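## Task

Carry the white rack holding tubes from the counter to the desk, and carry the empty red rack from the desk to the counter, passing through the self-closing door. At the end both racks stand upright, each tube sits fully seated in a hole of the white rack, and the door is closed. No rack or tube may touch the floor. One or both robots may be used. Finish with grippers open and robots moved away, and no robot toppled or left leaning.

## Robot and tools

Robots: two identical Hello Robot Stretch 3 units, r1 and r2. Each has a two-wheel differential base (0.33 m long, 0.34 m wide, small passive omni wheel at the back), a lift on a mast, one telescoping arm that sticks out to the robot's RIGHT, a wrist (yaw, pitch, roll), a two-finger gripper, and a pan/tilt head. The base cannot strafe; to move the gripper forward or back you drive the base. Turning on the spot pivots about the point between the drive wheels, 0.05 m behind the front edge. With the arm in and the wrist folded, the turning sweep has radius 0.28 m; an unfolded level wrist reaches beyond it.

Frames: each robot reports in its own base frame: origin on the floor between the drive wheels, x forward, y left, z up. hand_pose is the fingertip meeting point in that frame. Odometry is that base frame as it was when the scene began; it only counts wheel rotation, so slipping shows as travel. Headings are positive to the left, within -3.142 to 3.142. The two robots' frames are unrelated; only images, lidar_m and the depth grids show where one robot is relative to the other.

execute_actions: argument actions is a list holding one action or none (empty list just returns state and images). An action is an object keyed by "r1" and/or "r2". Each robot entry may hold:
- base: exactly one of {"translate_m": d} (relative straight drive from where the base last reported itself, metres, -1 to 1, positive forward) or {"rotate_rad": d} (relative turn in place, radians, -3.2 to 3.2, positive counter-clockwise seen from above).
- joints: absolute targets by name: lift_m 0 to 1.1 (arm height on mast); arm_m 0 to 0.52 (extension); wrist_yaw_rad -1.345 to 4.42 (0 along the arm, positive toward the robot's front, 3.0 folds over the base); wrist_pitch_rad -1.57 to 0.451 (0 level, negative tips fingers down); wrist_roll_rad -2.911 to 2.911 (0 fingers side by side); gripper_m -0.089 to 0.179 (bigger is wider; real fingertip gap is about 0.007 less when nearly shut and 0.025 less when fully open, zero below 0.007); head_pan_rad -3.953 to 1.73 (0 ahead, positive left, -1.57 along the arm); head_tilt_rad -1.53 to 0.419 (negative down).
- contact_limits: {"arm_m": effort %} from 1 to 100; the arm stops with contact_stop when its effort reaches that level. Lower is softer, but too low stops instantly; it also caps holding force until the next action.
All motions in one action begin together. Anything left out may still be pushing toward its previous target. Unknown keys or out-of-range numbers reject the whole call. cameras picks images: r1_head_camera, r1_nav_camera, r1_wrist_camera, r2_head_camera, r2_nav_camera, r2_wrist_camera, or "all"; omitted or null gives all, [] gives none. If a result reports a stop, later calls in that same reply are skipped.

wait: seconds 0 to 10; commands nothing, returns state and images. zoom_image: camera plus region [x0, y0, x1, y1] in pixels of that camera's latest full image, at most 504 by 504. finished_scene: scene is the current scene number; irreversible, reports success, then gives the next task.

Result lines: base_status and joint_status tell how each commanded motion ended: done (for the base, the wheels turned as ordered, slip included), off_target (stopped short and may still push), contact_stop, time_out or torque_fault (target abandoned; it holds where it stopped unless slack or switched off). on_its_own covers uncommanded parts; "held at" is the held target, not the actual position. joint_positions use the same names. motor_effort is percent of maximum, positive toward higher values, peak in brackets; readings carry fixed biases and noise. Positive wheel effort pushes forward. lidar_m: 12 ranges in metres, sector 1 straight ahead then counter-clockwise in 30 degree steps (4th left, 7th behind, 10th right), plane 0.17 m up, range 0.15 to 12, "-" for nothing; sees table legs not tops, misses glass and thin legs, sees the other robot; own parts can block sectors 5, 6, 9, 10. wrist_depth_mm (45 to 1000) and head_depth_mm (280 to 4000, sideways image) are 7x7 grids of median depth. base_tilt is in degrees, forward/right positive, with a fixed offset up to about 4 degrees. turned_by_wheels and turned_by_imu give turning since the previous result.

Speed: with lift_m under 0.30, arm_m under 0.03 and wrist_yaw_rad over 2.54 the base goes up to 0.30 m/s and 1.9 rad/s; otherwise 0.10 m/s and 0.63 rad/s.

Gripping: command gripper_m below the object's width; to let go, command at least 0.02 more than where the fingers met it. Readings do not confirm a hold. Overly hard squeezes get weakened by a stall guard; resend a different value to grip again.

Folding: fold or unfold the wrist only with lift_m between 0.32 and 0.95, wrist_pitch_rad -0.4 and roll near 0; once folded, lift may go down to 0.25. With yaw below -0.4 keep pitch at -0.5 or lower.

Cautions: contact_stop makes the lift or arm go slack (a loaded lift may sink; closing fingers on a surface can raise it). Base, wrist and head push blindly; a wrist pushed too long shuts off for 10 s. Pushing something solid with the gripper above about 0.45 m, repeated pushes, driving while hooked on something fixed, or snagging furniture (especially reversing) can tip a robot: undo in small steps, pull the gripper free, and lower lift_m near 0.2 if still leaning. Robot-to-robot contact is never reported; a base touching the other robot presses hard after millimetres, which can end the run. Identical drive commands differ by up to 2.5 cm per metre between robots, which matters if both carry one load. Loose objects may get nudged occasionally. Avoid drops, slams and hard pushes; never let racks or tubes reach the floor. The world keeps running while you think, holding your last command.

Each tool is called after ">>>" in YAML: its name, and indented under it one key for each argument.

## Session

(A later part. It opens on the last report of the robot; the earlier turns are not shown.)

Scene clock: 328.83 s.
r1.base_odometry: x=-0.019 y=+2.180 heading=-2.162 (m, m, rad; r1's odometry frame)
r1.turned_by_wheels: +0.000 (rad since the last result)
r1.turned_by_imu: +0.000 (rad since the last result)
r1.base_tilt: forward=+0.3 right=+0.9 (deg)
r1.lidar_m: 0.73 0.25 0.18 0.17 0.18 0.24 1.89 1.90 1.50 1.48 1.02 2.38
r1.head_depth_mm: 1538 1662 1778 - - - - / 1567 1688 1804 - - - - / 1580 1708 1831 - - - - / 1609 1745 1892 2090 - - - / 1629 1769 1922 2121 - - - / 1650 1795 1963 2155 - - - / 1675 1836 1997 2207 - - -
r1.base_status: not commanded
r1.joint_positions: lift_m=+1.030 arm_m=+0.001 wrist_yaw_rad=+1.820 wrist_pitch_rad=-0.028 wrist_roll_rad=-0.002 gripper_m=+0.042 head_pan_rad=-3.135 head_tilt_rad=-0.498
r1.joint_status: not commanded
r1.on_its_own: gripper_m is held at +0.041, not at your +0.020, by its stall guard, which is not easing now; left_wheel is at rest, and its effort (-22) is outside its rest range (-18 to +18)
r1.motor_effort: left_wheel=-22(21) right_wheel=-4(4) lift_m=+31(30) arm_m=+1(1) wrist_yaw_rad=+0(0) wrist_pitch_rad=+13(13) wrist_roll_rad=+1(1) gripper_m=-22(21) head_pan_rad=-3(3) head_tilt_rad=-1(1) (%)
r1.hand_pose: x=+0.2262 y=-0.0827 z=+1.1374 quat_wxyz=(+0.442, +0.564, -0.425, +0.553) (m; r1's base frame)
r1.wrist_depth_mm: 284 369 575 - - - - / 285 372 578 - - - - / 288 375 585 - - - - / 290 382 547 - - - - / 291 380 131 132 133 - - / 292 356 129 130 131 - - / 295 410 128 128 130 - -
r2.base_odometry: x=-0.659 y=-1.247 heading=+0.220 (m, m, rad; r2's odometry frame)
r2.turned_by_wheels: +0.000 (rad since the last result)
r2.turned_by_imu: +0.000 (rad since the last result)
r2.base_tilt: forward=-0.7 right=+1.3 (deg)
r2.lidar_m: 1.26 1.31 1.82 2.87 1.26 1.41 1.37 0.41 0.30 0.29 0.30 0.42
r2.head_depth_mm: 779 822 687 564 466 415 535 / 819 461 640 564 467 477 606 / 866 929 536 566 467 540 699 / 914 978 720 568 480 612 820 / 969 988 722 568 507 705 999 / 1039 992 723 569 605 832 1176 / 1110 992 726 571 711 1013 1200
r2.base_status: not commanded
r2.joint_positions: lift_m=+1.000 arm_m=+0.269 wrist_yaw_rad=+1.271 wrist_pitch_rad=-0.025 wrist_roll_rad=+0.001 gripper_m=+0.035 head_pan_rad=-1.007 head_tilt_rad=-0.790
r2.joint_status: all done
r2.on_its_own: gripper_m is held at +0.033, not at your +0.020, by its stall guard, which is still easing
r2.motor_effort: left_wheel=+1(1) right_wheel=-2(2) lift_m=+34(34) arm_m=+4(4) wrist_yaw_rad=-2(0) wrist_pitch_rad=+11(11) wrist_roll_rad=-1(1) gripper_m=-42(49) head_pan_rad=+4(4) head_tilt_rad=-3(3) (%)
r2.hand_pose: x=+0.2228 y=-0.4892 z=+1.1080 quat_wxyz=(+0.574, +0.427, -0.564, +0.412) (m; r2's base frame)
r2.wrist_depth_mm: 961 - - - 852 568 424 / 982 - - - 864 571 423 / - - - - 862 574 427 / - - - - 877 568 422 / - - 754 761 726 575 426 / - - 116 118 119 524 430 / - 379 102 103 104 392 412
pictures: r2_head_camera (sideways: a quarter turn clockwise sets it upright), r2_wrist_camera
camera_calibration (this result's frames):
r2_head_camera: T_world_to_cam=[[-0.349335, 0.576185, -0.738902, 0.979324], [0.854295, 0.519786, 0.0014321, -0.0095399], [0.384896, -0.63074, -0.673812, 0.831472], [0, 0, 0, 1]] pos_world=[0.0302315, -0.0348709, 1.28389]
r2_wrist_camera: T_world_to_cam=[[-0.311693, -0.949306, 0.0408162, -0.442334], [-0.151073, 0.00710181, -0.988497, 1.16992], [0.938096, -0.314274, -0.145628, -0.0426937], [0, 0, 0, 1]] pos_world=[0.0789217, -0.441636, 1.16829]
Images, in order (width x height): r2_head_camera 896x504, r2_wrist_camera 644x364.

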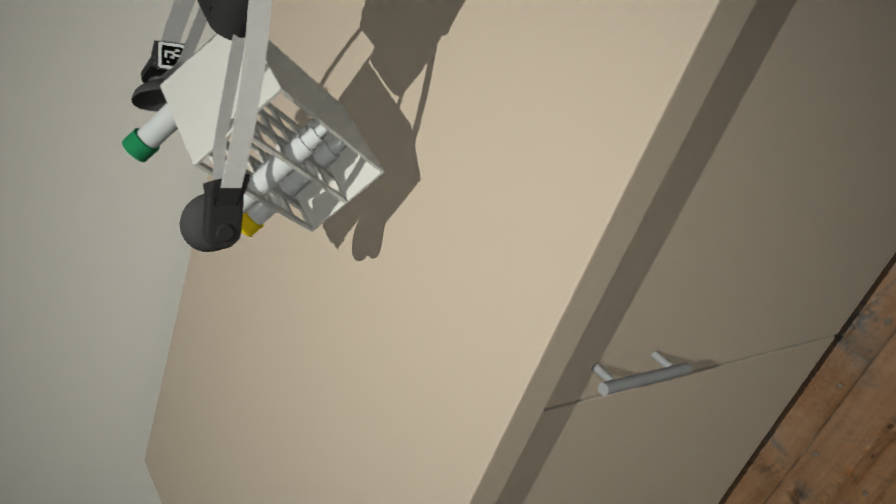

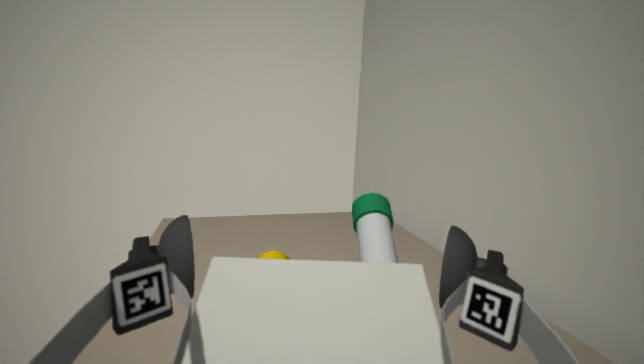

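>>> execute_actions:
  actions:
    - {"r2":{"joints":{"lift_m":0.86}}}
  cameras: ["r2_wrist_camera", "r2_head_camera"]

Scene clock: 330.93 s.
r1.base_odometry: x=-0.019 y=+2.180 heading=-2.162 (m, m, rad; r1's odometry frame)
r1.turned_by_wheels: +0.000 (rad since the last result)
r1.turned_by_imu: +0.000 (rad since the last result)
r1.base_tilt: forward=+0.1 right=+1.0 (deg)
r1.lidar_m: 0.73 0.25 0.18 0.17 0.18 0.24 1.89 1.90 1.49 1.48 1.02 2.38
r1.head_depth_mm: 1547 1664 1777 - - - - / 1563 1699 1799 - - - - / 1583 1711 1845 - - - - / 1607 1746 1905 2085 - - - / 1626 1782 1928 2127 - - - / 1654 1800 1955 2165 - - - / 1679 1814 2008 2219 - - -
r1.base_status: not commanded
r1.joint_positions: lift_m=+1.030 arm_m=+0.001 wrist_yaw_rad=+1.820 wrist_pitch_rad=-0.028 wrist_roll_rad=-0.002 gripper_m=+0.042 head_pan_rad=-3.135 head_tilt_rad=-0.498
r1.joint_status: not commanded
r1.on_its_own: gripper_m is held at +0.041, not at your +0.020, by its stall guard, which is not easing now; left_wheel is at rest, and its effort (-22) is outside its rest range (-18 to +18)
r1.motor_effort: left_wheel=-22(22) right_wheel=-4(3) lift_m=+30(30) arm_m=+1(1) wrist_yaw_rad=+0(1) wrist_pitch_rad=+13(12) wrist_roll_rad=+1(1) gripper_m=-21(21) head_pan_rad=-3(3) head_tilt_rad=-1(1) (%)
r1.hand_pose: x=+0.2262 y=-0.0827 z=+1.1374 quat_wxyz=(+0.442, +0.564, -0.425, +0.553) (m; r1's base frame)
r1.wrist_depth_mm: 282 367 579 - - - - / 285 374 587 - - - - / 286 376 590 - - - - / 288 380 550 - - - - / 291 382 131 132 133 - - / 294 360 129 130 131 - - / 295 412 128 129 130 - -
r2.base_odometry: x=-0.659 y=-1.247 heading=+0.219 (m, m, rad; r2's odometry frame)
r2.turned_by_wheels: +0.000 (rad since the last result)
r2.turned_by_imu: +0.000 (rad since the last result)
r2.base_tilt: forward=-0.7 right=+1.3 (deg)
r2.lidar_m: 1.26 1.31 1.82 2.87 1.26 1.41 1.37 0.41 0.30 0.29 0.30 0.42
r2.head_depth_mm: 778 851 640 563 466 415 537 / 820 889 494 559 466 484 607 / 865 931 566 556 467 541 696 / 914 969 693 567 480 612 822 / 970 986 722 569 507 705 996 / 1038 989 724 570 604 835 1174 / 1109 991 725 572 712 1011 1202
r2.base_status: not commanded
r2.joint_positions: lift_m=+0.922 arm_m=+0.269 wrist_yaw_rad=+1.270 wrist_pitch_rad=+0.054 wrist_roll_rad=+0.002 gripper_m=+0.047 head_pan_rad=-1.007 head_tilt_rad=-0.790
r2.joint_status: lift_m contact_stop (moved -0.078 of -0.140)
r2.on_its_own: gripper_m is held at +0.045, not at your +0.020, by its stall guard, which is still easing; lift_m is slack since a contact_stop, until your next command for it (your +0.860 is given up); wrist_pitch_rad is at rest, and its effort (-22) is outside its rest range (-20 to +32)
r2.motor_effort: left_wheel=-1(1) right_wheel=+2(2) lift_m=+27(30) arm_m=+4(4) wrist_yaw_rad=-1(2) wrist_pitch_rad=-22(32) wrist_roll_rad=-2(2) gripper_m=-37(41) head_pan_rad=+3(3) head_tilt_rad=-3(5) (%)
r2.hand_pose: x=+0.2242 y=-0.4899 z=+1.0505 quat_wxyz=(+0.557, +0.404, -0.581, +0.434) (m; r2's base frame)
r2.wrist_depth_mm: 967 - - - 873 573 427 / 989 - - - 864 573 425 / 994 - - - 872 574 428 / - - - - 864 570 424 / - - 712 734 694 567 425 / - - 118 120 123 495 423 / - 316 101 102 104 327 358
pictures: r2_head_camera (sideways: a quarter turn clockwise sets it upright), r2_wrist_camera
camera_calibration (this result's frames):
r2_head_camera: T_world_to_cam=[[-0.349391, 0.57627, -0.738809, 0.979203], [0.854293, 0.519789, 0.00142972, -0.0095368], [0.384849, -0.63066, -0.673914, 0.831605], [0, 0, 0, 1]] pos_world=[0.0302303, -0.0348687, 1.28389]
r2_wrist_camera: T_world_to_cam=[[-0.31545, -0.948195, 0.0376423, -0.435471], [-0.0757375, -0.014384, -0.997024, 1.09479], [0.945915, -0.317362, -0.0672766, -0.138246], [0, 0, 0, 1]] pos_world=[0.0763165, -0.441038, 1.09862]
Images, in order (width x height): r2_head_camera 896x504, r2_wrist_camera 644x364.

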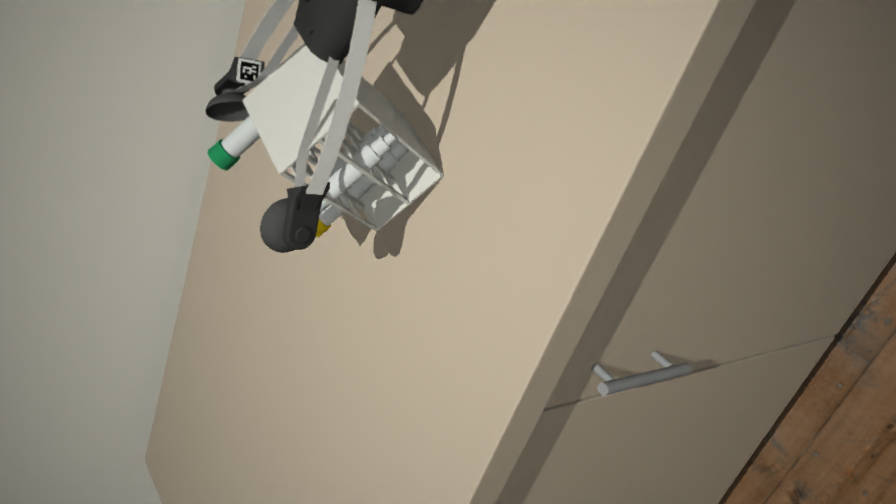

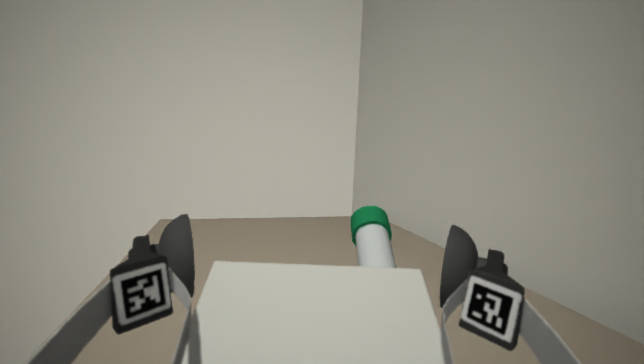

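>>> execute_actions:
  actions:
    - {"r2":{"base":{"translate_m":-0.045},"joints":{"arm_m":0.255,"lift_m":0.93,"gripper_m":0.03}}}
  cameras: ["r2_wrist_camera", "r2_head_camera"]

Scene clock: 333.83 s.
r1.base_odometry: x=-0.019 y=+2.180 heading=-2.162 (m, m, rad; r1's odometry frame)
r1.turned_by_wheels: +0.000 (rad since the last result)
r1.turned_by_imu: -0.001 (rad since the last result)
r1.base_tilt: forward=+0.2 right=+0.9 (deg)
r1.lidar_m: 0.73 0.25 0.18 0.17 0.18 0.24 1.89 1.89 1.50 1.48 1.02 2.39
r1.head_depth_mm: 1534 1673 1766 - - - - / 1566 1681 1802 - - - - / 1588 1716 1831 - - - - / 1606 1738 1892 2084 - - - / 1633 1783 1924 2131 - - - / 1645 1796 1969 2144 - - - / 1668 1824 1998 2198 - - -
r1.base_status: not commanded
r1.joint_positions: lift_m=+1.030 arm_m=+0.001 wrist_yaw_rad=+1.820 wrist_pitch_rad=-0.028 wrist_roll_rad=-0.002 gripper_m=+0.042 head_pan_rad=-3.135 head_tilt_rad=-0.498
r1.joint_status: not commanded
r1.on_its_own: gripper_m is held at +0.041, not at your +0.020, by its stall guard, which is not easing now; left_wheel is at rest, and its effort (-21) is outside its rest range (-18 to +18)
r1.motor_effort: left_wheel=-21(23) right_wheel=-4(3) lift_m=+30(30) arm_m=+1(1) wrist_yaw_rad=-1(1) wrist_pitch_rad=+12(13) wrist_roll_rad=+1(1) gripper_m=-21(21) head_pan_rad=-3(3) head_tilt_rad=+0(0) (%)
r1.hand_pose: x=+0.2262 y=-0.0827 z=+1.1374 quat_wxyz=(+0.442, +0.564, -0.425, +0.553) (m; r1's base frame)
r1.wrist_depth_mm: 282 368 578 - - - - / 286 372 585 - - - - / 285 374 587 - - - - / 289 380 551 - - - - / 291 381 131 132 133 - - / 293 357 129 130 131 - - / 292 409 128 128 130 - -
r2.base_odometry: x=-0.703 y=-1.257 heading=+0.220 (m, m, rad; r2's odometry frame)
r2.turned_by_wheels: +0.000 (rad since the last result)
r2.turned_by_imu: +0.001 (rad since the last result)
r2.base_tilt: forward=-0.7 right=+1.3 (deg)
r2.lidar_m: 1.30 1.36 1.88 1.25 1.26 1.36 1.32 0.41 0.30 0.29 0.30 0.42
r2.head_depth_mm: 777 847 771 562 465 414 536 / 820 890 492 565 466 477 605 / 863 930 590 561 467 539 698 / 915 971 692 567 480 611 819 / 971 986 720 568 506 704 996 / 1035 994 723 571 609 830 1172 / 1107 995 725 572 711 1009 1199
r2.base_status: done
r2.joint_positions: lift_m=+0.930 arm_m=+0.255 wrist_yaw_rad=+1.269 wrist_pitch_rad=-0.013 wrist_roll_rad=+0.002 gripper_m=+0.040 head_pan_rad=-1.007 head_tilt_rad=-0.790
r2.joint_status: gripper_m off_target (ended at +0.040, target +0.030); the others done
r2.on_its_own: gripper_m is held at +0.038, not at your +0.030, by its stall guard, which is still easing
r2.motor_effort: left_wheel=+1(5) right_wheel=-2(7) lift_m=+32(31) arm_m=-5(6) wrist_yaw_rad=+1(2) wrist_pitch_rad=+6(20) wrist_roll_rad=-2(2) gripper_m=-40(99) head_pan_rad=+4(3) head_tilt_rad=-5(3) (%)
r2.hand_pose: x=+0.2229 y=-0.4765 z=+1.0410 quat_wxyz=(+0.572, +0.423, -0.567, +0.415) (m; r2's base frame)
r2.wrist_depth_mm: 990 - - - 882 585 430 / - - - - 891 583 433 / - - - - 885 583 434 / - - - - 818 584 438 / - - 564 541 556 562 437 / - - 113 114 115 447 407 / - 286 102 103 104 292 316
pictures: r2_head_camera (sideways: a quarter turn clockwise sets it upright), r2_wrist_camera
camera_calibration (this result's frames):
r2_head_camera: T_world_to_cam=[[-0.349392, 0.57627, -0.738809, 0.979203], [0.854293, 0.519789, 0.00142972, -0.0095368], [0.384849, -0.63066, -0.673914, 0.831605], [0, 0, 0, 1]] pos_world=[0.0302304, -0.0348687, 1.28389]
r2_wrist_camera: T_world_to_cam=[[-0.314366, -0.948503, 0.0389407, -0.424586], [-0.139766, 0.0056719, -0.990168, 1.10216], [0.938957, -0.316718, -0.134351, -0.0616951], [0, 0, 0, 1]] pos_world=[0.0784969, -0.428513, 1.09956]
Images, in order (width x height): r2_head_camera 896x504, r2_wrist_camera 644x364.

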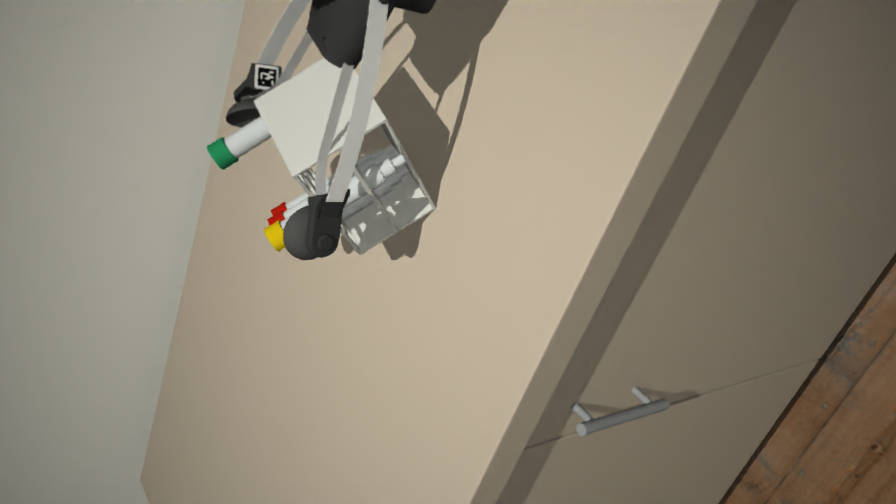

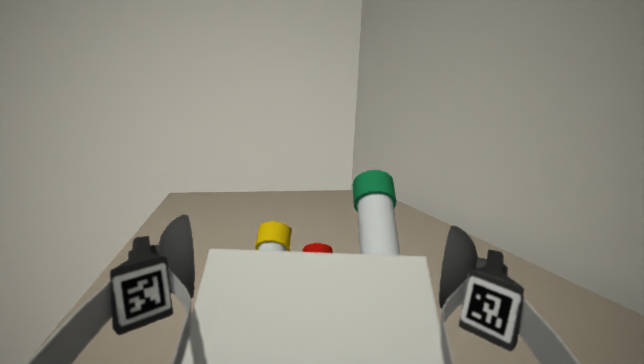

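Working. Continue back and down.

>>> execute_actions:
  actions:
    - {"r2":{"base":{"translate_m":-0.04},"joints":{"arm_m":0.243,"lift_m":0.905}}}
  cameras: ["r2_wrist_camera", "r2_head_camera"]

Scene clock: 336.17 s.
r1.base_odometry: x=-0.019 y=+2.180 heading=-2.162 (m, m, rad; r1's odometry frame)
r1.turned_by_wheels: +0.000 (rad since the last result)
r1.turned_by_imu: +0.000 (rad since the last result)
r1.base_tilt: forward=+0.2 right=+0.9 (deg)
r1.lidar_m: 0.73 0.25 0.18 0.17 0.18 0.24 1.89 1.90 1.50 1.48 1.02 2.38
r1.head_depth_mm: 1542 1665 1780 - - - - / 1565 1697 1800 - - - - / 1587 1716 1833 - - - - / 1607 1734 1894 2088 - - - / 1629 1768 1936 2114 - - - / 1658 1791 1965 2151 - - - / 1676 1823 2004 2199 - - -
r1.base_status: not commanded
r1.joint_positions: lift_m=+1.030 arm_m=+0.001 wrist_yaw_rad=+1.820 wrist_pitch_rad=-0.028 wrist_roll_rad=-0.002 gripper_m=+0.042 head_pan_rad=-3.135 head_tilt_rad=-0.498
r1.joint_status: not commanded
r1.on_its_own: gripper_m is held at +0.041, not at your +0.020, by its stall guard, which is not easing now; left_wheel is at rest, and its effort (-20) is outside its rest range (-18 to +18)
r1.motor_effort: left_wheel=-20(22) right_wheel=-4(3) lift_m=+31(30) arm_m=+1(1) wrist_yaw_rad=+0(0) wrist_pitch_rad=+12(12) wrist_roll_rad=+1(1) gripper_m=-21(21) head_pan_rad=-3(3) head_tilt_rad=-1(1) (%)
r1.hand_pose: x=+0.2262 y=-0.0827 z=+1.1374 quat_wxyz=(+0.442, +0.564, -0.425, +0.553) (m; r1's base frame)
r1.wrist_depth_mm: 283 371 583 - - - - / 284 371 584 - - - - / 286 377 590 - - - - / 288 379 552 - - - - / 290 381 131 132 133 - - / 291 357 129 130 131 - - / 295 411 128 128 130 - -
r2.base_odometry: x=-0.742 y=-1.266 heading=+0.220 (m, m, rad; r2's odometry frame)
r2.turned_by_wheels: +0.000 (rad since the last result)
r2.turned_by_imu: +0.001 (rad since the last result)
r2.base_tilt: forward=-0.7 right=+1.3 (deg)
r2.lidar_m: 1.35 1.40 1.94 1.24 1.25 1.32 1.28 0.41 0.30 0.29 0.30 0.42
r2.head_depth_mm: 778 848 739 531 465 414 535 / 819 882 664 556 465 476 605 / 862 927 524 548 467 540 696 / 915 968 550 566 479 611 820 / 972 987 695 568 506 704 996 / 1036 986 723 569 616 831 1174 / 1106 992 723 570 697 1011 1197
r2.base_status: done
r2.joint_positions: lift_m=+0.905 arm_m=+0.243 wrist_yaw_rad=+1.270 wrist_pitch_rad=-0.026 wrist_roll_rad=-0.003 gripper_m=+0.049 head_pan_rad=-1.007 head_tilt_rad=-0.791
r2.joint_status: all done
r2.on_its_own: gripper_m is held at +0.048, not at your +0.030, by its stall guard, which is still easing
r2.motor_effort: left_wheel=+1(7) right_wheel=-2(11) lift_m=+24(29) arm_m=-4(5) wrist_yaw_rad=-1(7) wrist_pitch_rad=+11(12) wrist_roll_rad=+2(8) gripper_m=-19(39) head_pan_rad=+4(5) head_tilt_rad=-4(4) (%)
r2.hand_pose: x=+0.2227 y=-0.4640 z=+1.0132 quat_wxyz=(+0.576, +0.426, -0.562, +0.413) (m; r2's base frame)
r2.wrist_depth_mm: - - - - 901 600 448 / - - - - 923 605 446 / - - - - 791 598 448 / - - 653 236 743 598 447 / - 499 174 171 147 519 443 / - 333 118 125 134 356 362 / 252 239 120 126 137 264 269
pictures: r2_head_camera (sideways: a quarter turn clockwise sets it upright), r2_wrist_camera
camera_calibration (this result's frames):
r2_head_camera: T_world_to_cam=[[-0.349748, 0.576654, -0.73834, 0.978595], [0.85422, 0.519911, 0.00141773, -0.00952074], [0.384688, -0.630209, -0.674427, 0.832273], [0, 0, 0, 1]] pos_world=[0.0302286, -0.0348547, 1.28386]
r2_wrist_camera: T_world_to_cam=[[-0.312161, -0.948966, 0.044944, -0.418463], [-0.153179, 0.00358615, -0.988192, 1.07454], [0.937599, -0.315359, -0.146481, -0.0480255], [0, 0, 0, 1]] pos_world=[0.078998, -0.416105, 1.07363]
Images, in order (width x height): r2_head_camera 896x504, r2_wrist_camera 644x364.

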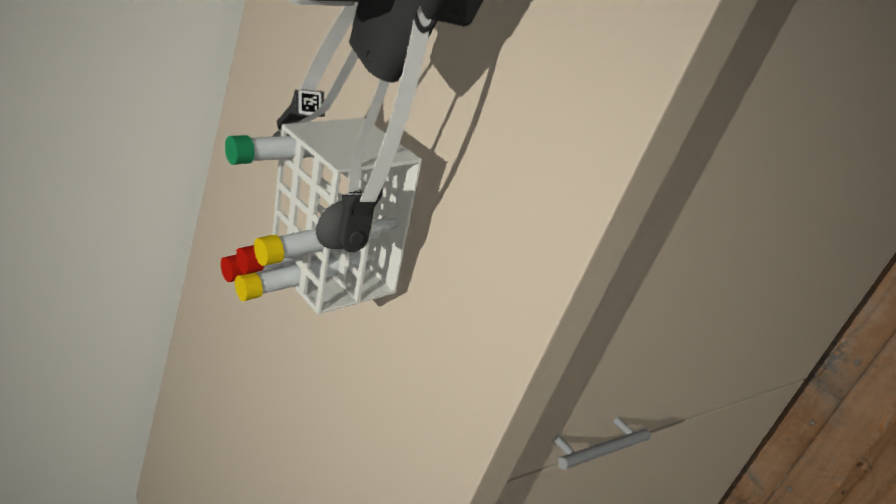

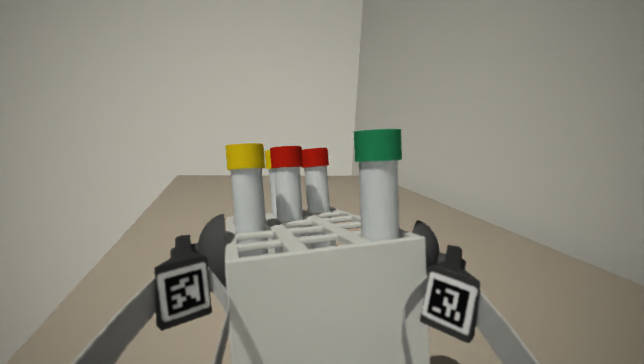

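>>> execute_actions:
  actions:
    - {"r2":{"joints":{"gripper_m":0.13}}}
  cameras: []

>>> execute_actions:
  actions:
    - {"r2":{"joints":{"lift_m":0.85}}}
  cameras: ["r2_wrist_camera"]

Scene clock: 338.23 s.
r1.base_odometry: x=-0.019 y=+2.180 heading=-2.162 (m, m, rad; r1's odometry frame)
r1.turned_by_wheels: +0.000 (rad since the last result)
r1.turned_by_imu: +0.000 (rad since the last result)
r1.base_tilt: forward=+0.2 right=+0.9 (deg)
r1.lidar_m: 0.73 0.25 0.18 0.17 0.18 0.24 1.89 1.90 1.50 1.48 1.02 2.38
r1.head_depth_mm: 1539 1668 1773 - - - - / 1562 1687 1810 - - - - / 1588 1709 1847 - - - - / 1602 1750 1886 2086 - - - / 1630 1770 1932 2123 - - - / 1653 1794 1970 2156 - - - / 1678 1832 2011 2193 - - -
r1.base_status: not commanded
r1.joint_positions: lift_m=+1.030 arm_m=+0.001 wrist_yaw_rad=+1.820 wrist_pitch_rad=-0.028 wrist_roll_rad=-0.002 gripper_m=+0.042 head_pan_rad=-3.135 head_tilt_rad=-0.498
r1.joint_status: not commanded
r1.on_its_own: gripper_m is held at +0.041, not at your +0.020, by its stall guard, which is not easing now; left_wheel is at rest, and its effort (-23) is outside its rest range (-18 to +18)
r1.motor_effort: left_wheel=-23(23) right_wheel=-4(4) lift_m=+30(30) arm_m=+1(2) wrist_yaw_rad=+1(0) wrist_pitch_rad=+13(13) wrist_roll_rad=+1(1) gripper_m=-22(22) head_pan_rad=-3(3) head_tilt_rad=+0(0) (%)
r1.hand_pose: x=+0.2262 y=-0.0827 z=+1.1374 quat_wxyz=(+0.442, +0.564, -0.425, +0.553) (m; r1's base frame)
r1.wrist_depth_mm: 283 371 577 - - - - / 286 374 584 - - - - / 286 373 596 - - - - / 289 379 548 - - - - / 291 380 131 132 133 - - / 293 357 129 130 131 - - / 295 413 128 128 130 - -
r2.base_odometry: x=-0.742 y=-1.266 heading=+0.220 (m, m, rad; r2's odometry frame)
r2.turned_by_wheels: +0.000 (rad since the last result)
r2.turned_by_imu: +0.000 (rad since the last result)
r2.base_tilt: forward=-0.6 right=+1.2 (deg)
r2.lidar_m: 1.34 1.40 1.94 1.25 1.26 1.32 1.28 0.41 0.30 0.29 0.30 0.42
r2.head_depth_mm: 779 845 755 531 465 413 534 / 819 883 674 547 466 476 604 / 863 928 689 541 467 540 696 / 912 967 568 556 479 610 821 / 969 985 720 568 506 703 995 / 1033 988 723 568 616 831 1176 / 1110 989 725 571 698 1014 1196
r2.base_status: not commanded
r2.joint_positions: lift_m=+0.905 arm_m=+0.243 wrist_yaw_rad=+1.270 wrist_pitch_rad=-0.024 wrist_roll_rad=-0.003 gripper_m=+0.130 head_pan_rad=-1.007 head_tilt_rad=-0.791
r2.joint_status: all done
r2.motor_effort: left_wheel=+1(1) right_wheel=-2(2) lift_m=+24(24) arm_m=-4(4) wrist_yaw_rad=-1(2) wrist_pitch_rad=+10(11) wrist_roll_rad=+2(2) gripper_m=+0(81) head_pan_rad=+4(4) head_tilt_rad=-4(3) (%)
r2.hand_pose: x=+0.2227 y=-0.4641 z=+1.0137 quat_wxyz=(+0.576, +0.426, -0.563, +0.413) (m; r2's base frame)
r2.wrist_depth_mm: - - - - 907 597 450 / - - - - 901 599 445 / - - - - 913 601 448 / - - 854 931 842 595 446 / - - 222 214 518 537 449 / - - 184 187 116 383 365 / - 235 161 152 124 250 273
pictures: none
No camera images: the call's "cameras" was empty. Leave "cameras" out to get every camera's image.

Scene clock: 339.60 s.
r1.base_odometry: x=-0.019 y=+2.180 heading=-2.162 (m, m, rad; r1's odometry frame)
r1.turned_by_wheels: +0.000 (rad since the last result)
r1.turned_by_imu: +0.000 (rad since the last result)
r1.base_tilt: forward=+0.2 right=+0.9 (deg)
r1.lidar_m: 0.73 0.25 0.18 0.17 0.18 0.24 1.89 1.90 1.50 1.48 1.02 2.38
r1.head_depth_mm: 1541 1665 1776 - - - - / 1564 1690 1802 - - - - / 1588 1712 1827 - - - - / 1599 1741 1897 2084 - - - / 1629 1769 1940 2122 - - - / 1647 1800 1974 2158 - - - / 1673 1818 1999 2194 - - -
r1.base_status: not commanded
r1.joint_positions: lift_m=+1.030 arm_m=+0.001 wrist_yaw_rad=+1.820 wrist_pitch_rad=-0.028 wrist_roll_rad=-0.002 gripper_m=+0.042 head_pan_rad=-3.135 head_tilt_rad=-0.498
r1.joint_status: not commanded
r1.on_its_own: gripper_m is held at +0.041, not at your +0.020, by its stall guard, which is not easing now; left_wheel is at rest, and its effort (-21) is outside its rest range (-18 to +18)
r1.motor_effort: left_wheel=-21(23) right_wheel=-4(4) lift_m=+30(30) arm_m=+0(1) wrist_yaw_rad=-1(1) wrist_pitch_rad=+12(13) wrist_roll_rad=+1(1) gripper_m=-21(21) head_pan_rad=-3(3) head_tilt_rad=-1(1) (%)
r1.hand_pose: x=+0.2262 y=-0.0827 z=+1.1374 quat_wxyz=(+0.442, +0.564, -0.425, +0.553) (m; r1's base frame)
r1.wrist_depth_mm: 283 368 573 - - - - / 287 372 582 - - - - / 288 375 595 - - - - / 288 379 557 - - - - / 290 383 131 132 133 - - / 294 358 130 130 131 - - / 295 410 128 129 130 - -
r2.base_odometry: x=-0.742 y=-1.266 heading=+0.219 (m, m, rad; r2's odometry frame)
r2.turned_by_wheels: +0.000 (rad since the last result)
r2.turned_by_imu: +0.000 (rad since the last result)
r2.base_tilt: forward=-0.7 right=+1.3 (deg)
r2.lidar_m: 1.35 1.40 1.94 1.25 1.25 1.32 1.28 0.41 0.30 0.29 0.30 0.42
r2.head_depth_mm: 777 844 740 - 465 414 535 / 820 886 675 547 465 477 605 / 862 928 690 539 467 541 697 / 915 968 557 552 479 611 821 / 970 986 720 569 507 706 1001 / 1035 989 723 569 616 832 1172 / 1108 992 725 571 697 1014 1197
r2.base_status: not commanded
r2.joint_positions: lift_m=+0.861 arm_m=+0.243 wrist_yaw_rad=+1.269 wrist_pitch_rad=+0.057 wrist_roll_rad=-0.025 gripper_m=+0.130 head_pan_rad=-1.007 head_tilt_rad=-0.791
r2.joint_status: lift_m contact_stop (moved -0.044 of -0.055)
r2.on_its_own: lift_m is slack since a contact_stop, until your next command for it (your +0.850 is given up); wrist_pitch_rad is at rest, and its effort (-23) is outside its rest range (-20 to +32)
r2.motor_effort: left_wheel=-1(1) right_wheel=+2(4) lift_m=+27(27) arm_m=-4(4) wrist_yaw_rad=+1(0) wrist_pitch_rad=-23(28) wrist_roll_rad=+16(17) gripper_m=-1(1) head_pan_rad=+4(3) head_tilt_rad=-5(3) (%)
r2.hand_pose: x=+0.2242 y=-0.4648 z=+0.9908 quat_wxyz=(+0.565, +0.397, -0.574, +0.440) (m; r2's base frame)
r2.wrist_depth_mm: - - - - 943 617 456 / - - - - 927 610 453 / - - - - 911 605 450 / - - 732 212 788 600 443 / - 585 212 204 117 563 442 / - - 147 152 119 374 374 / 213 206 152 104 113 231 263
pictures: r2_wrist_camera
camera_calibration (this result's frames):
r2_wrist_camera: T_world_to_cam=[[-0.317994, -0.945879, 0.0647518, -0.43472], [-0.0811858, -0.0408796, -0.99586, 1.02334], [0.94461, -0.321934, -0.0637925, -0.139521], [0, 0, 0, 1]] pos_world=[0.0766357, -0.414275, 1.03835]
Images, in order (width x height): r2_wrist_camera 644x364.

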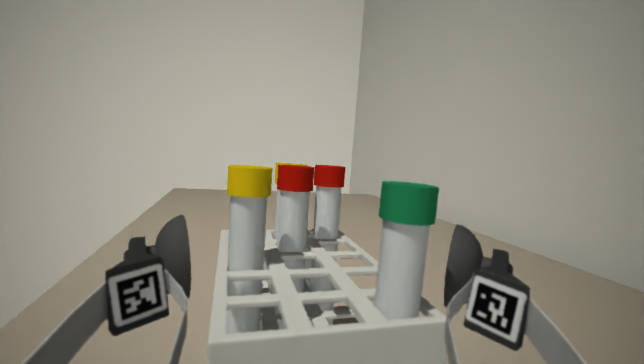

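>>> execute_actions:
  actions:
    - {"r2":{"joints":{"lift_m":0.9,"gripper_m":0.16}}}
  cameras: ["r2_head_camera","r2_wrist_camera"]

Scene clock: 341.20 s.
r1.base_odometry: x=-0.019 y=+2.180 heading=-2.162 (m, m, rad; r1's odometry frame)
r1.turned_by_wheels: +0.000 (rad since the last result)
r1.turned_by_imu: +0.000 (rad since the last result)
r1.base_tilt: forward=+0.1 right=+0.9 (deg)
r1.lidar_m: 0.73 0.25 0.18 0.17 0.18 0.24 1.89 1.90 1.50 1.48 1.02 2.38
r1.head_depth_mm: 1555 1673 1774 - - - - / 1550 1697 1794 - - - - / 1591 1714 1841 - - - - / 1609 1745 1886 2083 - - - / 1632 1766 1927 2118 - - - / 1659 1805 1958 2161 - - - / 1672 1831 1986 2212 - - -
r1.base_status: not commanded
r1.joint_positions: lift_m=+1.030 arm_m=+0.001 wrist_yaw_rad=+1.820 wrist_pitch_rad=-0.028 wrist_roll_rad=-0.002 gripper_m=+0.042 head_pan_rad=-3.135 head_tilt_rad=-0.498
r1.joint_status: not commanded
r1.on_its_own: gripper_m is held at +0.041, not at your +0.020, by its stall guard, which is not easing now; left_wheel is at rest, and its effort (-21) is outside its rest range (-18 to +18)
r1.motor_effort: left_wheel=-21(22) right_wheel=-4(4) lift_m=+30(30) arm_m=+1(1) wrist_yaw_rad=+0(0) wrist_pitch_rad=+13(13) wrist_roll_rad=+1(1) gripper_m=-21(21) head_pan_rad=-3(3) head_tilt_rad=-1(1) (%)
r1.hand_pose: x=+0.2262 y=-0.0827 z=+1.1374 quat_wxyz=(+0.442, +0.564, -0.425, +0.553) (m; r1's base frame)
r1.wrist_depth_mm: 283 369 573 - - - - / 285 371 585 - - - - / 287 378 593 - - - - / 289 380 554 - - - - / 290 381 131 132 133 - - / 293 355 129 130 131 - - / 293 409 128 129 130 - -
r2.base_odometry: x=-0.742 y=-1.266 heading=+0.220 (m, m, rad; r2's odometry frame)
r2.turned_by_wheels: +0.000 (rad since the last result)
r2.turned_by_imu: +0.001 (rad since the last result)
r2.base_tilt: forward=-0.8 right=+1.4 (deg)
r2.lidar_m: 1.35 1.40 1.94 1.24 1.25 1.32 1.28 0.41 0.30 0.29 0.30 0.42
r2.head_depth_mm: 778 845 740 532 465 414 536 / 818 881 676 547 466 477 605 / 865 930 715 542 466 539 697 / 913 970 556 551 479 611 820 / 969 984 721 568 506 703 996 / 1036 989 723 568 616 830 1175 / 1107 993 725 571 698 1014 1192
r2.base_status: not commanded
r2.joint_positions: lift_m=+0.900 arm_m=+0.243 wrist_yaw_rad=+1.272 wrist_pitch_rad=-0.013 wrist_roll_rad=-0.004 gripper_m=+0.160 head_pan_rad=-1.007 head_tilt_rad=-0.791
r2.joint_status: all done
r2.motor_effort: left_wheel=+1(1) right_wheel=-2(3) lift_m=+33(33) arm_m=-4(4) wrist_yaw_rad=-1(3) wrist_pitch_rad=+6(22) wrist_roll_rad=+3(17) gripper_m=+0(83) head_pan_rad=+3(4) head_tilt_rad=-4(4) (%)
r2.hand_pose: x=+0.2231 y=-0.4637 z=+1.0110 quat_wxyz=(+0.573, +0.423, -0.565, +0.417) (m; r2's base frame)
r2.wrist_depth_mm: - - - - 906 600 445 / - - - - 915 603 448 / - - - - 909 599 448 / - - 882 963 849 601 445 / - 565 395 214 474 537 452 / - 319 187 187 125 - 366 / 227 238 162 147 126 250 277
pictures: r2_head_camera (sideways: a quarter turn clockwise sets it upright), r2_wrist_camera
camera_calibration (this result's frames):
r2_head_camera: T_world_to_cam=[[-0.349751, 0.576658, -0.738336, 0.978589], [0.85422, 0.519911, 0.00141761, -0.00952058], [0.384686, -0.630205, -0.674432, 0.83228], [0, 0, 0, 1]] pos_world=[0.0302286, -0.0348546, 1.28386]
r2_wrist_camera: T_world_to_cam=[[-0.311436, -0.949189, 0.0452476, -0.41859], [-0.141678, -0.00070346, -0.989913, 1.06956], [0.939646, -0.314705, -0.13426, -0.0612098], [0, 0, 0, 1]] pos_world=[0.0786853, -0.415831, 1.0695]
Images, in order (width x height): r2_head_camera 896x504, r2_wrist_camera 644x364.

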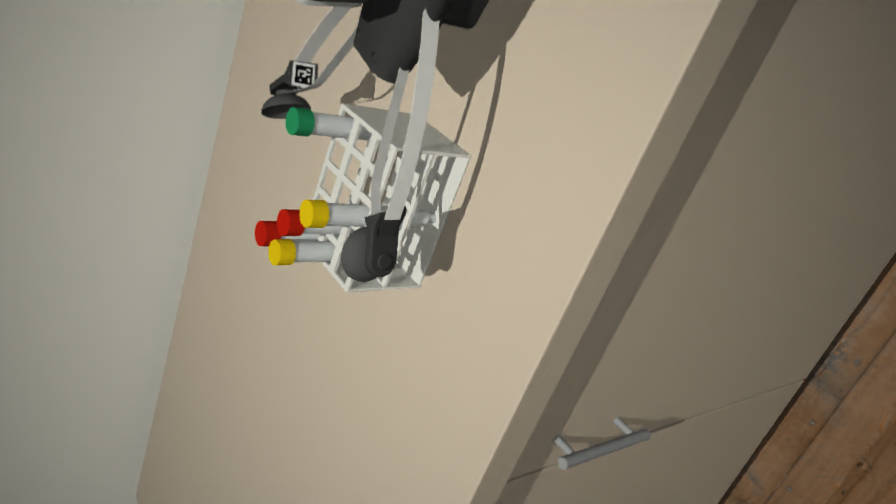

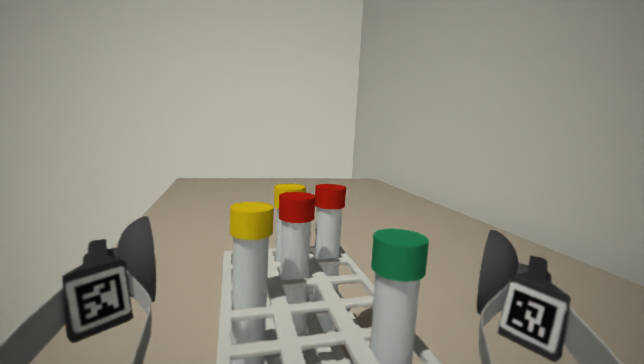

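>>> execute_actions:
  actions:
    - {"r2":{"base":{"translate_m":-0.12}}}
  cameras: []

>>> execute_actions:
  actions:
    - {"r2":{"joints":{"wrist_yaw_rad":1.52,"arm_m":0.31,"lift_m":0.85,"gripper_m":0.13}}}
  cameras: ["r2_wrist_camera"]

Scene clock: 344.27 s.
r1.base_odometry: x=-0.019 y=+2.180 heading=-2.162 (m, m, rad; r1's odometry frame)
r1.turned_by_wheels: +0.000 (rad since the last result)
r1.turned_by_imu: -0.001 (rad since the last result)
r1.base_tilt: forward=+0.2 right=+0.8 (deg)
r1.lidar_m: 0.73 0.25 0.18 0.17 0.18 0.24 1.89 1.90 1.50 1.48 1.02 2.37
r1.head_depth_mm: 1536 1674 1776 - - - - / 1562 1691 1804 - - - - / 1582 1719 1838 - - - - / 1611 1739 1888 2096 - - - / 1626 1772 1939 2108 - - - / 1652 1791 1965 2162 - - - / 1685 1819 2007 2191 - - -
r1.base_status: not commanded
r1.joint_positions: lift_m=+1.030 arm_m=+0.001 wrist_yaw_rad=+1.820 wrist_pitch_rad=-0.028 wrist_roll_rad=-0.002 gripper_m=+0.042 head_pan_rad=-3.135 head_tilt_rad=-0.498
r1.joint_status: not commanded
r1.on_its_own: gripper_m is held at +0.041, not at your +0.020, by its stall guard, which is not easing now; left_wheel is at rest, and its effort (-22) is outside its rest range (-18 to +18)
r1.motor_effort: left_wheel=-22(23) right_wheel=-3(3) lift_m=+30(30) arm_m=+1(1) wrist_yaw_rad=+1(0) wrist_pitch_rad=+12(12) wrist_roll_rad=+1(1) gripper_m=-21(21) head_pan_rad=-3(3) head_tilt_rad=-1(1) (%)
r1.hand_pose: x=+0.2262 y=-0.0827 z=+1.1374 quat_wxyz=(+0.442, +0.564, -0.425, +0.553) (m; r1's base frame)
r1.wrist_depth_mm: 283 372 568 - - - - / 285 374 582 - - - - / 287 377 590 - - - - / 288 382 555 - - - - / 293 384 131 132 134 - - / 291 356 129 131 131 - - / 295 412 128 129 130 - -
r2.base_odometry: x=-0.859 y=-1.292 heading=+0.220 (m, m, rad; r2's odometry frame)
r2.turned_by_wheels: +0.000 (rad since the last result)
r2.turned_by_imu: +0.001 (rad since the last result)
r2.base_tilt: forward=-0.7 right=+1.2 (deg)
r2.lidar_m: 1.17 1.53 2.11 1.22 1.24 1.20 1.16 0.41 0.30 0.29 0.30 0.42
r2.head_depth_mm: 775 844 739 531 465 414 533 / 817 884 688 548 465 474 602 / 861 928 716 557 467 537 693 / 913 966 666 566 480 608 817 / 970 984 596 568 506 701 995 / 1032 988 649 570 612 827 1177 / 1107 991 726 570 708 1006 1202
r2.base_status: done
r2.joint_positions: lift_m=+0.900 arm_m=+0.243 wrist_yaw_rad=+1.272 wrist_pitch_rad=-0.013 wrist_roll_rad=-0.004 gripper_m=+0.160 head_pan_rad=-1.007 head_tilt_rad=-0.791
r2.joint_status: not commanded
r2.motor_effort: left_wheel=+1(2) right_wheel=-2(8) lift_m=+33(33) arm_m=-4(4) wrist_yaw_rad=-2(2) wrist_pitch_rad=+6(6) wrist_roll_rad=+3(3) gripper_m=+0(1) head_pan_rad=+5(3) head_tilt_rad=-2(4) (%)
r2.hand_pose: x=+0.2231 y=-0.4637 z=+1.0110 quat_wxyz=(+0.573, +0.423, -0.565, +0.417) (m; r2's base frame)
r2.wrist_depth_mm: - - - - 910 604 446 / - - - - 913 605 447 / - - - - 909 598 454 / - - 743 835 846 602 445 / - 562 309 319 516 539 449 / - 317 226 236 345 - 367 / 226 240 231 239 257 249 278
pictures: none
No camera images: the call's "cameras" was empty. Leave "cameras" out to get every camera's image.

Scene clock: 345.93 s.
r1.base_odometry: x=-0.019 y=+2.180 heading=-2.162 (m, m, rad; r1's odometry frame)
r1.turned_by_wheels: +0.000 (rad since the last result)
r1.turned_by_imu: +0.000 (rad since the last result)
r1.base_tilt: forward=+0.2 right=+0.8 (deg)
r1.lidar_m: 0.73 0.25 0.18 0.17 0.18 0.24 1.89 1.90 1.50 1.48 1.02 2.38
r1.head_depth_mm: 1540 1670 1772 - - - - / 1554 1685 1809 - - - - / 1579 1710 1840 - - - - / 1611 1742 1890 2108 - - - / 1633 1769 1932 2116 - - - / 1649 1796 1970 2163 - - - / 1674 1830 1999 2205 - - -
r1.base_status: not commanded
r1.joint_positions: lift_m=+1.030 arm_m=+0.001 wrist_yaw_rad=+1.820 wrist_pitch_rad=-0.028 wrist_roll_rad=-0.002 gripper_m=+0.042 head_pan_rad=-3.135 head_tilt_rad=-0.498
r1.joint_status: not commanded
r1.on_its_own: gripper_m is held at +0.041, not at your +0.020, by its stall guard, which is not easing now; left_wheel is at rest, and its effort (-21) is outside its rest range (-18 to +18)
r1.motor_effort: left_wheel=-21(21) right_wheel=-3(4) lift_m=+30(30) arm_m=+1(0) wrist_yaw_rad=-1(0) wrist_pitch_rad=+13(12) wrist_roll_rad=+1(1) gripper_m=-22(21) head_pan_rad=-3(3) head_tilt_rad=-1(1) (%)
r1.hand_pose: x=+0.2262 y=-0.0827 z=+1.1374 quat_wxyz=(+0.442, +0.564, -0.425, +0.553) (m; r1's base frame)
r1.wrist_depth_mm: 286 372 583 - - - - / 285 374 591 - - - - / 287 376 590 - - - - / 288 377 558 - - - - / 291 380 131 132 133 - - / 294 357 129 130 131 - - / 295 412 128 129 131 - -
r2.base_odometry: x=-0.859 y=-1.292 heading=+0.220 (m, m, rad; r2's odometry frame)
r2.turned_by_wheels: +0.000 (rad since the last result)
r2.turned_by_imu: +0.000 (rad since the last result)
r2.base_tilt: forward=-0.8 right=+1.2 (deg)
r2.lidar_m: 1.17 1.53 2.12 1.23 1.24 1.20 1.16 0.41 0.30 0.29 0.30 0.41
r2.head_depth_mm: 775 844 713 531 465 414 532 / 816 884 740 548 466 474 602 / 864 930 717 548 467 537 694 / 912 966 609 550 480 608 815 / 967 983 598 568 506 700 993 / 1033 988 648 569 613 828 1175 / 1107 990 726 569 707 1010 1200
r2.base_status: not commanded
r2.joint_positions: lift_m=+0.850 arm_m=+0.310 wrist_yaw_rad=+1.519 wrist_pitch_rad=-0.014 wrist_roll_rad=-0.004 gripper_m=+0.130 head_pan_rad=-1.007 head_tilt_rad=-0.791
r2.joint_status: all done
r2.motor_effort: left_wheel=+1(1) right_wheel=-2(2) lift_m=+24(31) arm_m=+4(5) wrist_yaw_rad=+1(2) wrist_pitch_rad=+6(6) wrist_roll_rad=+2(3) gripper_m=+0(82) head_pan_rad=+4(2) head_tilt_rad=-4(4) (%)
r2.hand_pose: x=+0.2342 y=-0.4680 z=+0.9612 quat_wxyz=(+0.518, +0.490, -0.508, +0.484) (m; r2's base frame)
r2.wrist_depth_mm: - - - - - 783 522 / - - - - - 773 512 / - - - - - 765 514 / - - 518 214 728 664 504 / - 389 275 215 357 382 392 / 226 - 218 220 237 264 253 / - 161 171 174 178 172 187
pictures: r2_wrist_camera
camera_calibration (this result's frames):
r2_wrist_camera: T_world_to_cam=[[-0.0698813, -0.996539, 0.0450246, -0.495503], [-0.138153, -0.0350319, -0.989791, 1.0048], [0.987942, -0.0753882, -0.135227, 0.0220292], [0, 0, 0, 1]] pos_world=[0.0824255, -0.456927, 1.01983]
Images, in order (width x height): r2_wrist_camera 644x364.

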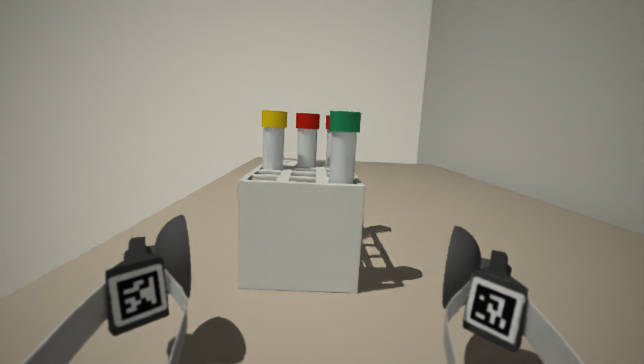

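>>> execute_actions:
  actions:
    - {"r2":{"base":{"translate_m":0.15},"joints":{"arm_m":0.296}}}
  cameras: ["r2_wrist_camera"]

Scene clock: 348.90 s.
r1.base_odometry: x=-0.019 y=+2.180 heading=-2.162 (m, m, rad; r1's odometry frame)
r1.turned_by_wheels: +0.000 (rad since the last result)
r1.turned_by_imu: -0.001 (rad since the last result)
r1.base_tilt: forward=+0.2 right=+0.9 (deg)
r1.lidar_m: 0.73 0.25 0.18 0.17 0.18 0.24 1.89 1.90 1.50 1.48 1.02 2.39
r1.head_depth_mm: 1539 1665 1778 - - - - / 1562 1686 1800 - - - - / 1582 1716 1833 - - - - / 1606 1739 1882 2090 - - - / 1631 1758 1932 2127 - - - / 1651 1788 1971 2152 - - - / 1675 1834 1992 2194 - - -
r1.base_status: not commanded
r1.joint_positions: lift_m=+1.030 arm_m=+0.001 wrist_yaw_rad=+1.820 wrist_pitch_rad=-0.028 wrist_roll_rad=-0.002 gripper_m=+0.042 head_pan_rad=-3.135 head_tilt_rad=-0.498
r1.joint_status: not commanded
r1.on_its_own: gripper_m is held at +0.041, not at your +0.020, by its stall guard, which is not easing now; left_wheel is at rest, and its effort (-22) is outside its rest range (-18 to +18)
r1.motor_effort: left_wheel=-22(21) right_wheel=-4(4) lift_m=+30(30) arm_m=+1(1) wrist_yaw_rad=+1(1) wrist_pitch_rad=+13(12) wrist_roll_rad=+1(1) gripper_m=-21(21) head_pan_rad=-3(3) head_tilt_rad=-1(1) (%)
r1.hand_pose: x=+0.2262 y=-0.0827 z=+1.1374 quat_wxyz=(+0.442, +0.564, -0.425, +0.553) (m; r1's base frame)
r1.wrist_depth_mm: 283 368 577 - - - - / 285 373 586 - - - - / 287 376 594 - - - - / 288 382 552 - - - - / 291 380 131 132 133 - - / 294 357 129 130 131 - - / 294 411 128 128 131 - -
r2.base_odometry: x=-0.712 y=-1.259 heading=+0.220 (m, m, rad; r2's odometry frame)
r2.turned_by_wheels: +0.000 (rad since the last result)
r2.turned_by_imu: +0.001 (rad since the last result)
r2.base_tilt: forward=-0.8 right=+1.3 (deg)
r2.lidar_m: 1.31 1.37 1.89 1.25 1.25 1.35 1.31 0.41 0.30 0.29 0.30 0.42
r2.head_depth_mm: 779 848 712 530 465 414 534 / 820 883 714 559 465 477 606 / 863 929 716 533 466 540 697 / 914 967 547 550 480 612 822 / 969 986 720 567 506 706 996 / 1036 988 722 568 617 832 1174 / 1111 989 726 570 712 1010 1203
r2.base_status: done
r2.joint_positions: lift_m=+0.850 arm_m=+0.296 wrist_yaw_rad=+1.519 wrist_pitch_rad=-0.014 wrist_roll_rad=-0.004 gripper_m=+0.130 head_pan_rad=-1.007 head_tilt_rad=-0.791
r2.joint_status: all done
r2.motor_effort: left_wheel=+0(2) right_wheel=-2(3) lift_m=+24(24) arm_m=-5(4) wrist_yaw_rad=+1(2) wrist_pitch_rad=+6(6) wrist_roll_rad=+2(2) gripper_m=+0(0) head_pan_rad=+5(4) head_tilt_rad=-4(3) (%)
r2.hand_pose: x=+0.2342 y=-0.4547 z=+0.9612 quat_wxyz=(+0.518, +0.490, -0.508, +0.484) (m; r2's base frame)
r2.wrist_depth_mm: - - - - - 809 536 / - - - - - 794 531 / - - - 177 98 781 528 / - - 523 180 103 681 524 / - - 118 125 104 381 393 / - - 100 100 100 264 252 / - 166 103 103 103 172 187
pictures: r2_wrist_camera
camera_calibration (this result's frames):
r2_wrist_camera: T_world_to_cam=[[-0.0697713, -0.996547, 0.045004, -0.482199], [-0.138148, -0.0350267, -0.989792, 1.00527], [0.987951, -0.0752763, -0.135227, 0.0230842], [0, 0, 0, 1]] pos_world=[0.0824257, -0.443585, 1.01983]
Images, in order (width x height): r2_wrist_camera 644x364.

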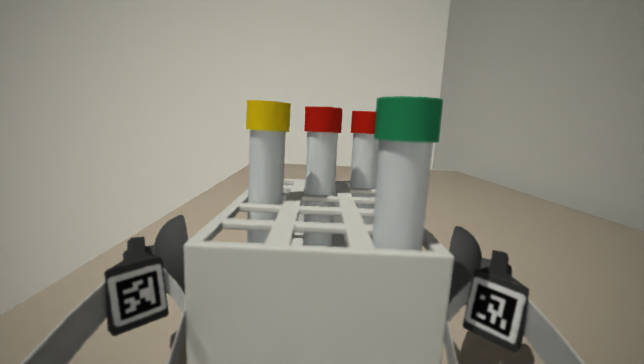

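>>> execute_actions:
  actions:
    - {"r2":{"joints":{"gripper_m":0.179}}}
  cameras: []

>>> execute_actions:
  actions:
    - {"r2":{"base":{"translate_m":0.04}}}
  cameras: ["r2_wrist_camera"]

Scene clock: 350.50 s.
r1.base_odometry: x=-0.019 y=+2.180 heading=-2.162 (m, m, rad; r1's odometry frame)
r1.turned_by_wheels: +0.000 (rad since the last result)
r1.turned_by_imu: +0.000 (rad since the last result)
r1.base_tilt: forward=+0.2 right=+0.9 (deg)
r1.lidar_m: 0.73 0.25 0.18 0.17 0.18 0.24 1.88 1.90 1.50 1.48 1.02 2.39
r1.head_depth_mm: 1541 1672 1773 - - - - / 1565 1684 1797 - - - - / 1582 1707 1833 - - - - / 1608 1735 1884 2083 - - - / 1632 1772 1936 2109 - - - / 1648 1802 1960 2160 - - - / 1680 1825 1998 2189 - - -
r1.base_status: not commanded
r1.joint_positions: lift_m=+1.030 arm_m=+0.001 wrist_yaw_rad=+1.820 wrist_pitch_rad=-0.028 wrist_roll_rad=-0.002 gripper_m=+0.042 head_pan_rad=-3.135 head_tilt_rad=-0.498
r1.joint_status: not commanded
r1.on_its_own: gripper_m is held at +0.041, not at your +0.020, by its stall guard, which is not easing now; left_wheel is at rest, and its effort (-21) is outside its rest range (-18 to +18)
r1.motor_effort: left_wheel=-21(22) right_wheel=-4(4) lift_m=+30(30) arm_m=+1(1) wrist_yaw_rad=+0(1) wrist_pitch_rad=+12(12) wrist_roll_rad=+1(1) gripper_m=-22(21) head_pan_rad=-3(3) head_tilt_rad=-1(1) (%)
r1.hand_pose: x=+0.2262 y=-0.0827 z=+1.1374 quat_wxyz=(+0.442, +0.564, -0.425, +0.553) (m; r1's base frame)
r1.wrist_depth_mm: 282 369 576 - - - - / 284 372 593 - - - - / 286 374 586 - - - - / 291 378 554 - - - - / 292 383 131 132 134 - - / 292 357 129 130 131 - - / 293 409 128 128 130 - -
r2.base_odometry: x=-0.712 y=-1.259 heading=+0.220 (m, m, rad; r2's odometry frame)
r2.turned_by_wheels: +0.000 (rad since the last result)
r2.turned_by_imu: +0.000 (rad since the last result)
r2.base_tilt: forward=-0.7 right=+1.3 (deg)
r2.lidar_m: 1.32 1.37 1.90 1.25 1.25 1.35 1.31 0.41 0.30 0.29 0.30 0.42
r2.head_depth_mm: 779 847 726 531 465 414 536 / 819 882 714 564 466 477 607 / 863 925 715 534 467 540 698 / 914 970 546 547 480 613 821 / 973 983 721 568 506 706 1000 / 1036 987 724 570 616 832 1173 / 1110 990 724 571 712 1011 1199
r2.base_status: not commanded
r2.joint_positions: lift_m=+0.850 arm_m=+0.296 wrist_yaw_rad=+1.519 wrist_pitch_rad=-0.014 wrist_roll_rad=-0.004 gripper_m=+0.179 head_pan_rad=-1.007 head_tilt_rad=-0.791
r2.joint_status: all done
r2.motor_effort: left_wheel=+1(0) right_wheel=-2(2) lift_m=+24(24) arm_m=-5(5) wrist_yaw_rad=+1(0) wrist_pitch_rad=+6(6) wrist_roll_rad=+2(2) gripper_m=+1(84) head_pan_rad=+3(3) head_tilt_rad=-4(3) (%)
r2.hand_pose: x=+0.2342 y=-0.4547 z=+0.9612 quat_wxyz=(+0.518, +0.490, -0.508, +0.484) (m; r2's base frame)
r2.wrist_depth_mm: - - - - - 814 540 / - - - - - 799 530 / - - - 176 99 787 525 / - - 519 179 103 678 525 / - 336 118 125 105 381 390 / - 220 100 100 100 242 255 / 157 168 103 103 103 177 192
pictures: none
No camera images: the call's "cameras" was empty. Leave "cameras" out to get every camera's image.

Scene clock: 352.50 s.
r1.base_odometry: x=-0.019 y=+2.180 heading=-2.162 (m, m, rad; r1's odometry frame)
r1.turned_by_wheels: +0.000 (rad since the last result)
r1.turned_by_imu: +0.000 (rad since the last result)
r1.base_tilt: forward=+0.2 right=+0.8 (deg)
r1.lidar_m: 0.73 0.25 0.18 0.17 0.18 0.24 1.89 1.89 1.50 1.48 1.02 2.38
r1.head_depth_mm: 1545 1668 1779 - - - - / 1558 1696 1805 - - - - / 1590 1715 1834 - - - - / 1608 1744 1898 2081 - - - / 1634 1763 1945 2109 - - - / 1650 1777 1968 2162 - - - / 1676 1828 2000 2198 - - -
r1.base_status: not commanded
r1.joint_positions: lift_m=+1.030 arm_m=+0.001 wrist_yaw_rad=+1.820 wrist_pitch_rad=-0.028 wrist_roll_rad=-0.002 gripper_m=+0.042 head_pan_rad=-3.135 head_tilt_rad=-0.498
r1.joint_status: not commanded
r1.on_its_own: gripper_m is held at +0.041, not at your +0.020, by its stall guard, which is not easing now; left_wheel is at rest, and its effort (-22) is outside its rest range (-18 to +18)
r1.motor_effort: left_wheel=-22(23) right_wheel=-4(4) lift_m=+30(30) arm_m=+1(1) wrist_yaw_rad=+1(1) wrist_pitch_rad=+12(13) wrist_roll_rad=+1(1) gripper_m=-21(21) head_pan_rad=-3(3) head_tilt_rad=-1(1) (%)
r1.hand_pose: x=+0.2262 y=-0.0827 z=+1.1374 quat_wxyz=(+0.442, +0.564, -0.425, +0.553) (m; r1's base frame)
r1.wrist_depth_mm: 284 370 583 - - - - / 285 372 582 - - - - / 287 374 591 - - - - / 289 376 565 - - - - / 289 383 131 132 134 - - / 291 357 129 130 132 - - / 294 415 128 129 130 - -
r2.base_odometry: x=-0.673 y=-1.251 heading=+0.220 (m, m, rad; r2's odometry frame)
r2.turned_by_wheels: +0.000 (rad since the last result)
r2.turned_by_imu: +0.000 (rad since the last result)
r2.base_tilt: forward=-0.8 right=+1.2 (deg)
r2.lidar_m: 1.28 1.33 1.84 1.26 1.26 1.40 1.35 0.41 0.30 0.29 0.30 0.42
r2.head_depth_mm: 780 848 713 530 465 414 536 / 818 882 640 518 466 484 607 / 864 929 531 536 467 540 698 / 914 970 693 551 480 612 824 / 970 983 721 568 506 707 999 / 1038 988 723 570 606 834 1180 / 1110 992 724 572 713 1013 1200
r2.base_status: done
r2.joint_positions: lift_m=+0.850 arm_m=+0.296 wrist_yaw_rad=+1.519 wrist_pitch_rad=-0.014 wrist_roll_rad=-0.004 gripper_m=+0.179 head_pan_rad=-1.007 head_tilt_rad=-0.791
r2.joint_status: not commanded
r2.motor_effort: left_wheel=+1(4) right_wheel=-2(5) lift_m=+24(23) arm_m=-5(5) wrist_yaw_rad=+1(1) wrist_pitch_rad=+6(6) wrist_roll_rad=+2(2) gripper_m=+0(1) head_pan_rad=+3(3) head_tilt_rad=-3(4) (%)
r2.hand_pose: x=+0.2342 y=-0.4547 z=+0.9612 quat_wxyz=(+0.518, +0.490, -0.508, +0.484) (m; r2's base frame)
r2.wrist_depth_mm: - - - - - 805 540 / - - - - - 664 537 / - - 111 134 154 56 529 / - - 114 160 160 61 525 / - 337 114 130 69 186 392 / - 138 84 139 69 63 254 / 156 58 59 59 59 59 192
pictures: r2_wrist_camera
camera_calibration (this result's frames):
r2_wrist_camera: T_world_to_cam=[[-0.0697718, -0.996547, 0.0450041, -0.482199], [-0.138148, -0.0350267, -0.989792, 1.00527], [0.987951, -0.0752768, -0.135227, 0.0230841], [0, 0, 0, 1]] pos_world=[0.0824257, -0.443585, 1.01983]
Images, in order (width x height): r2_wrist_camera 644x364.

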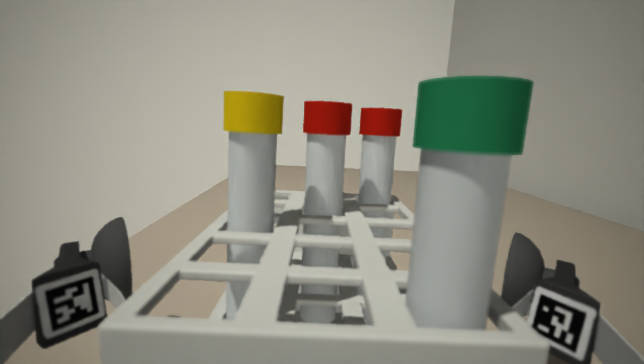

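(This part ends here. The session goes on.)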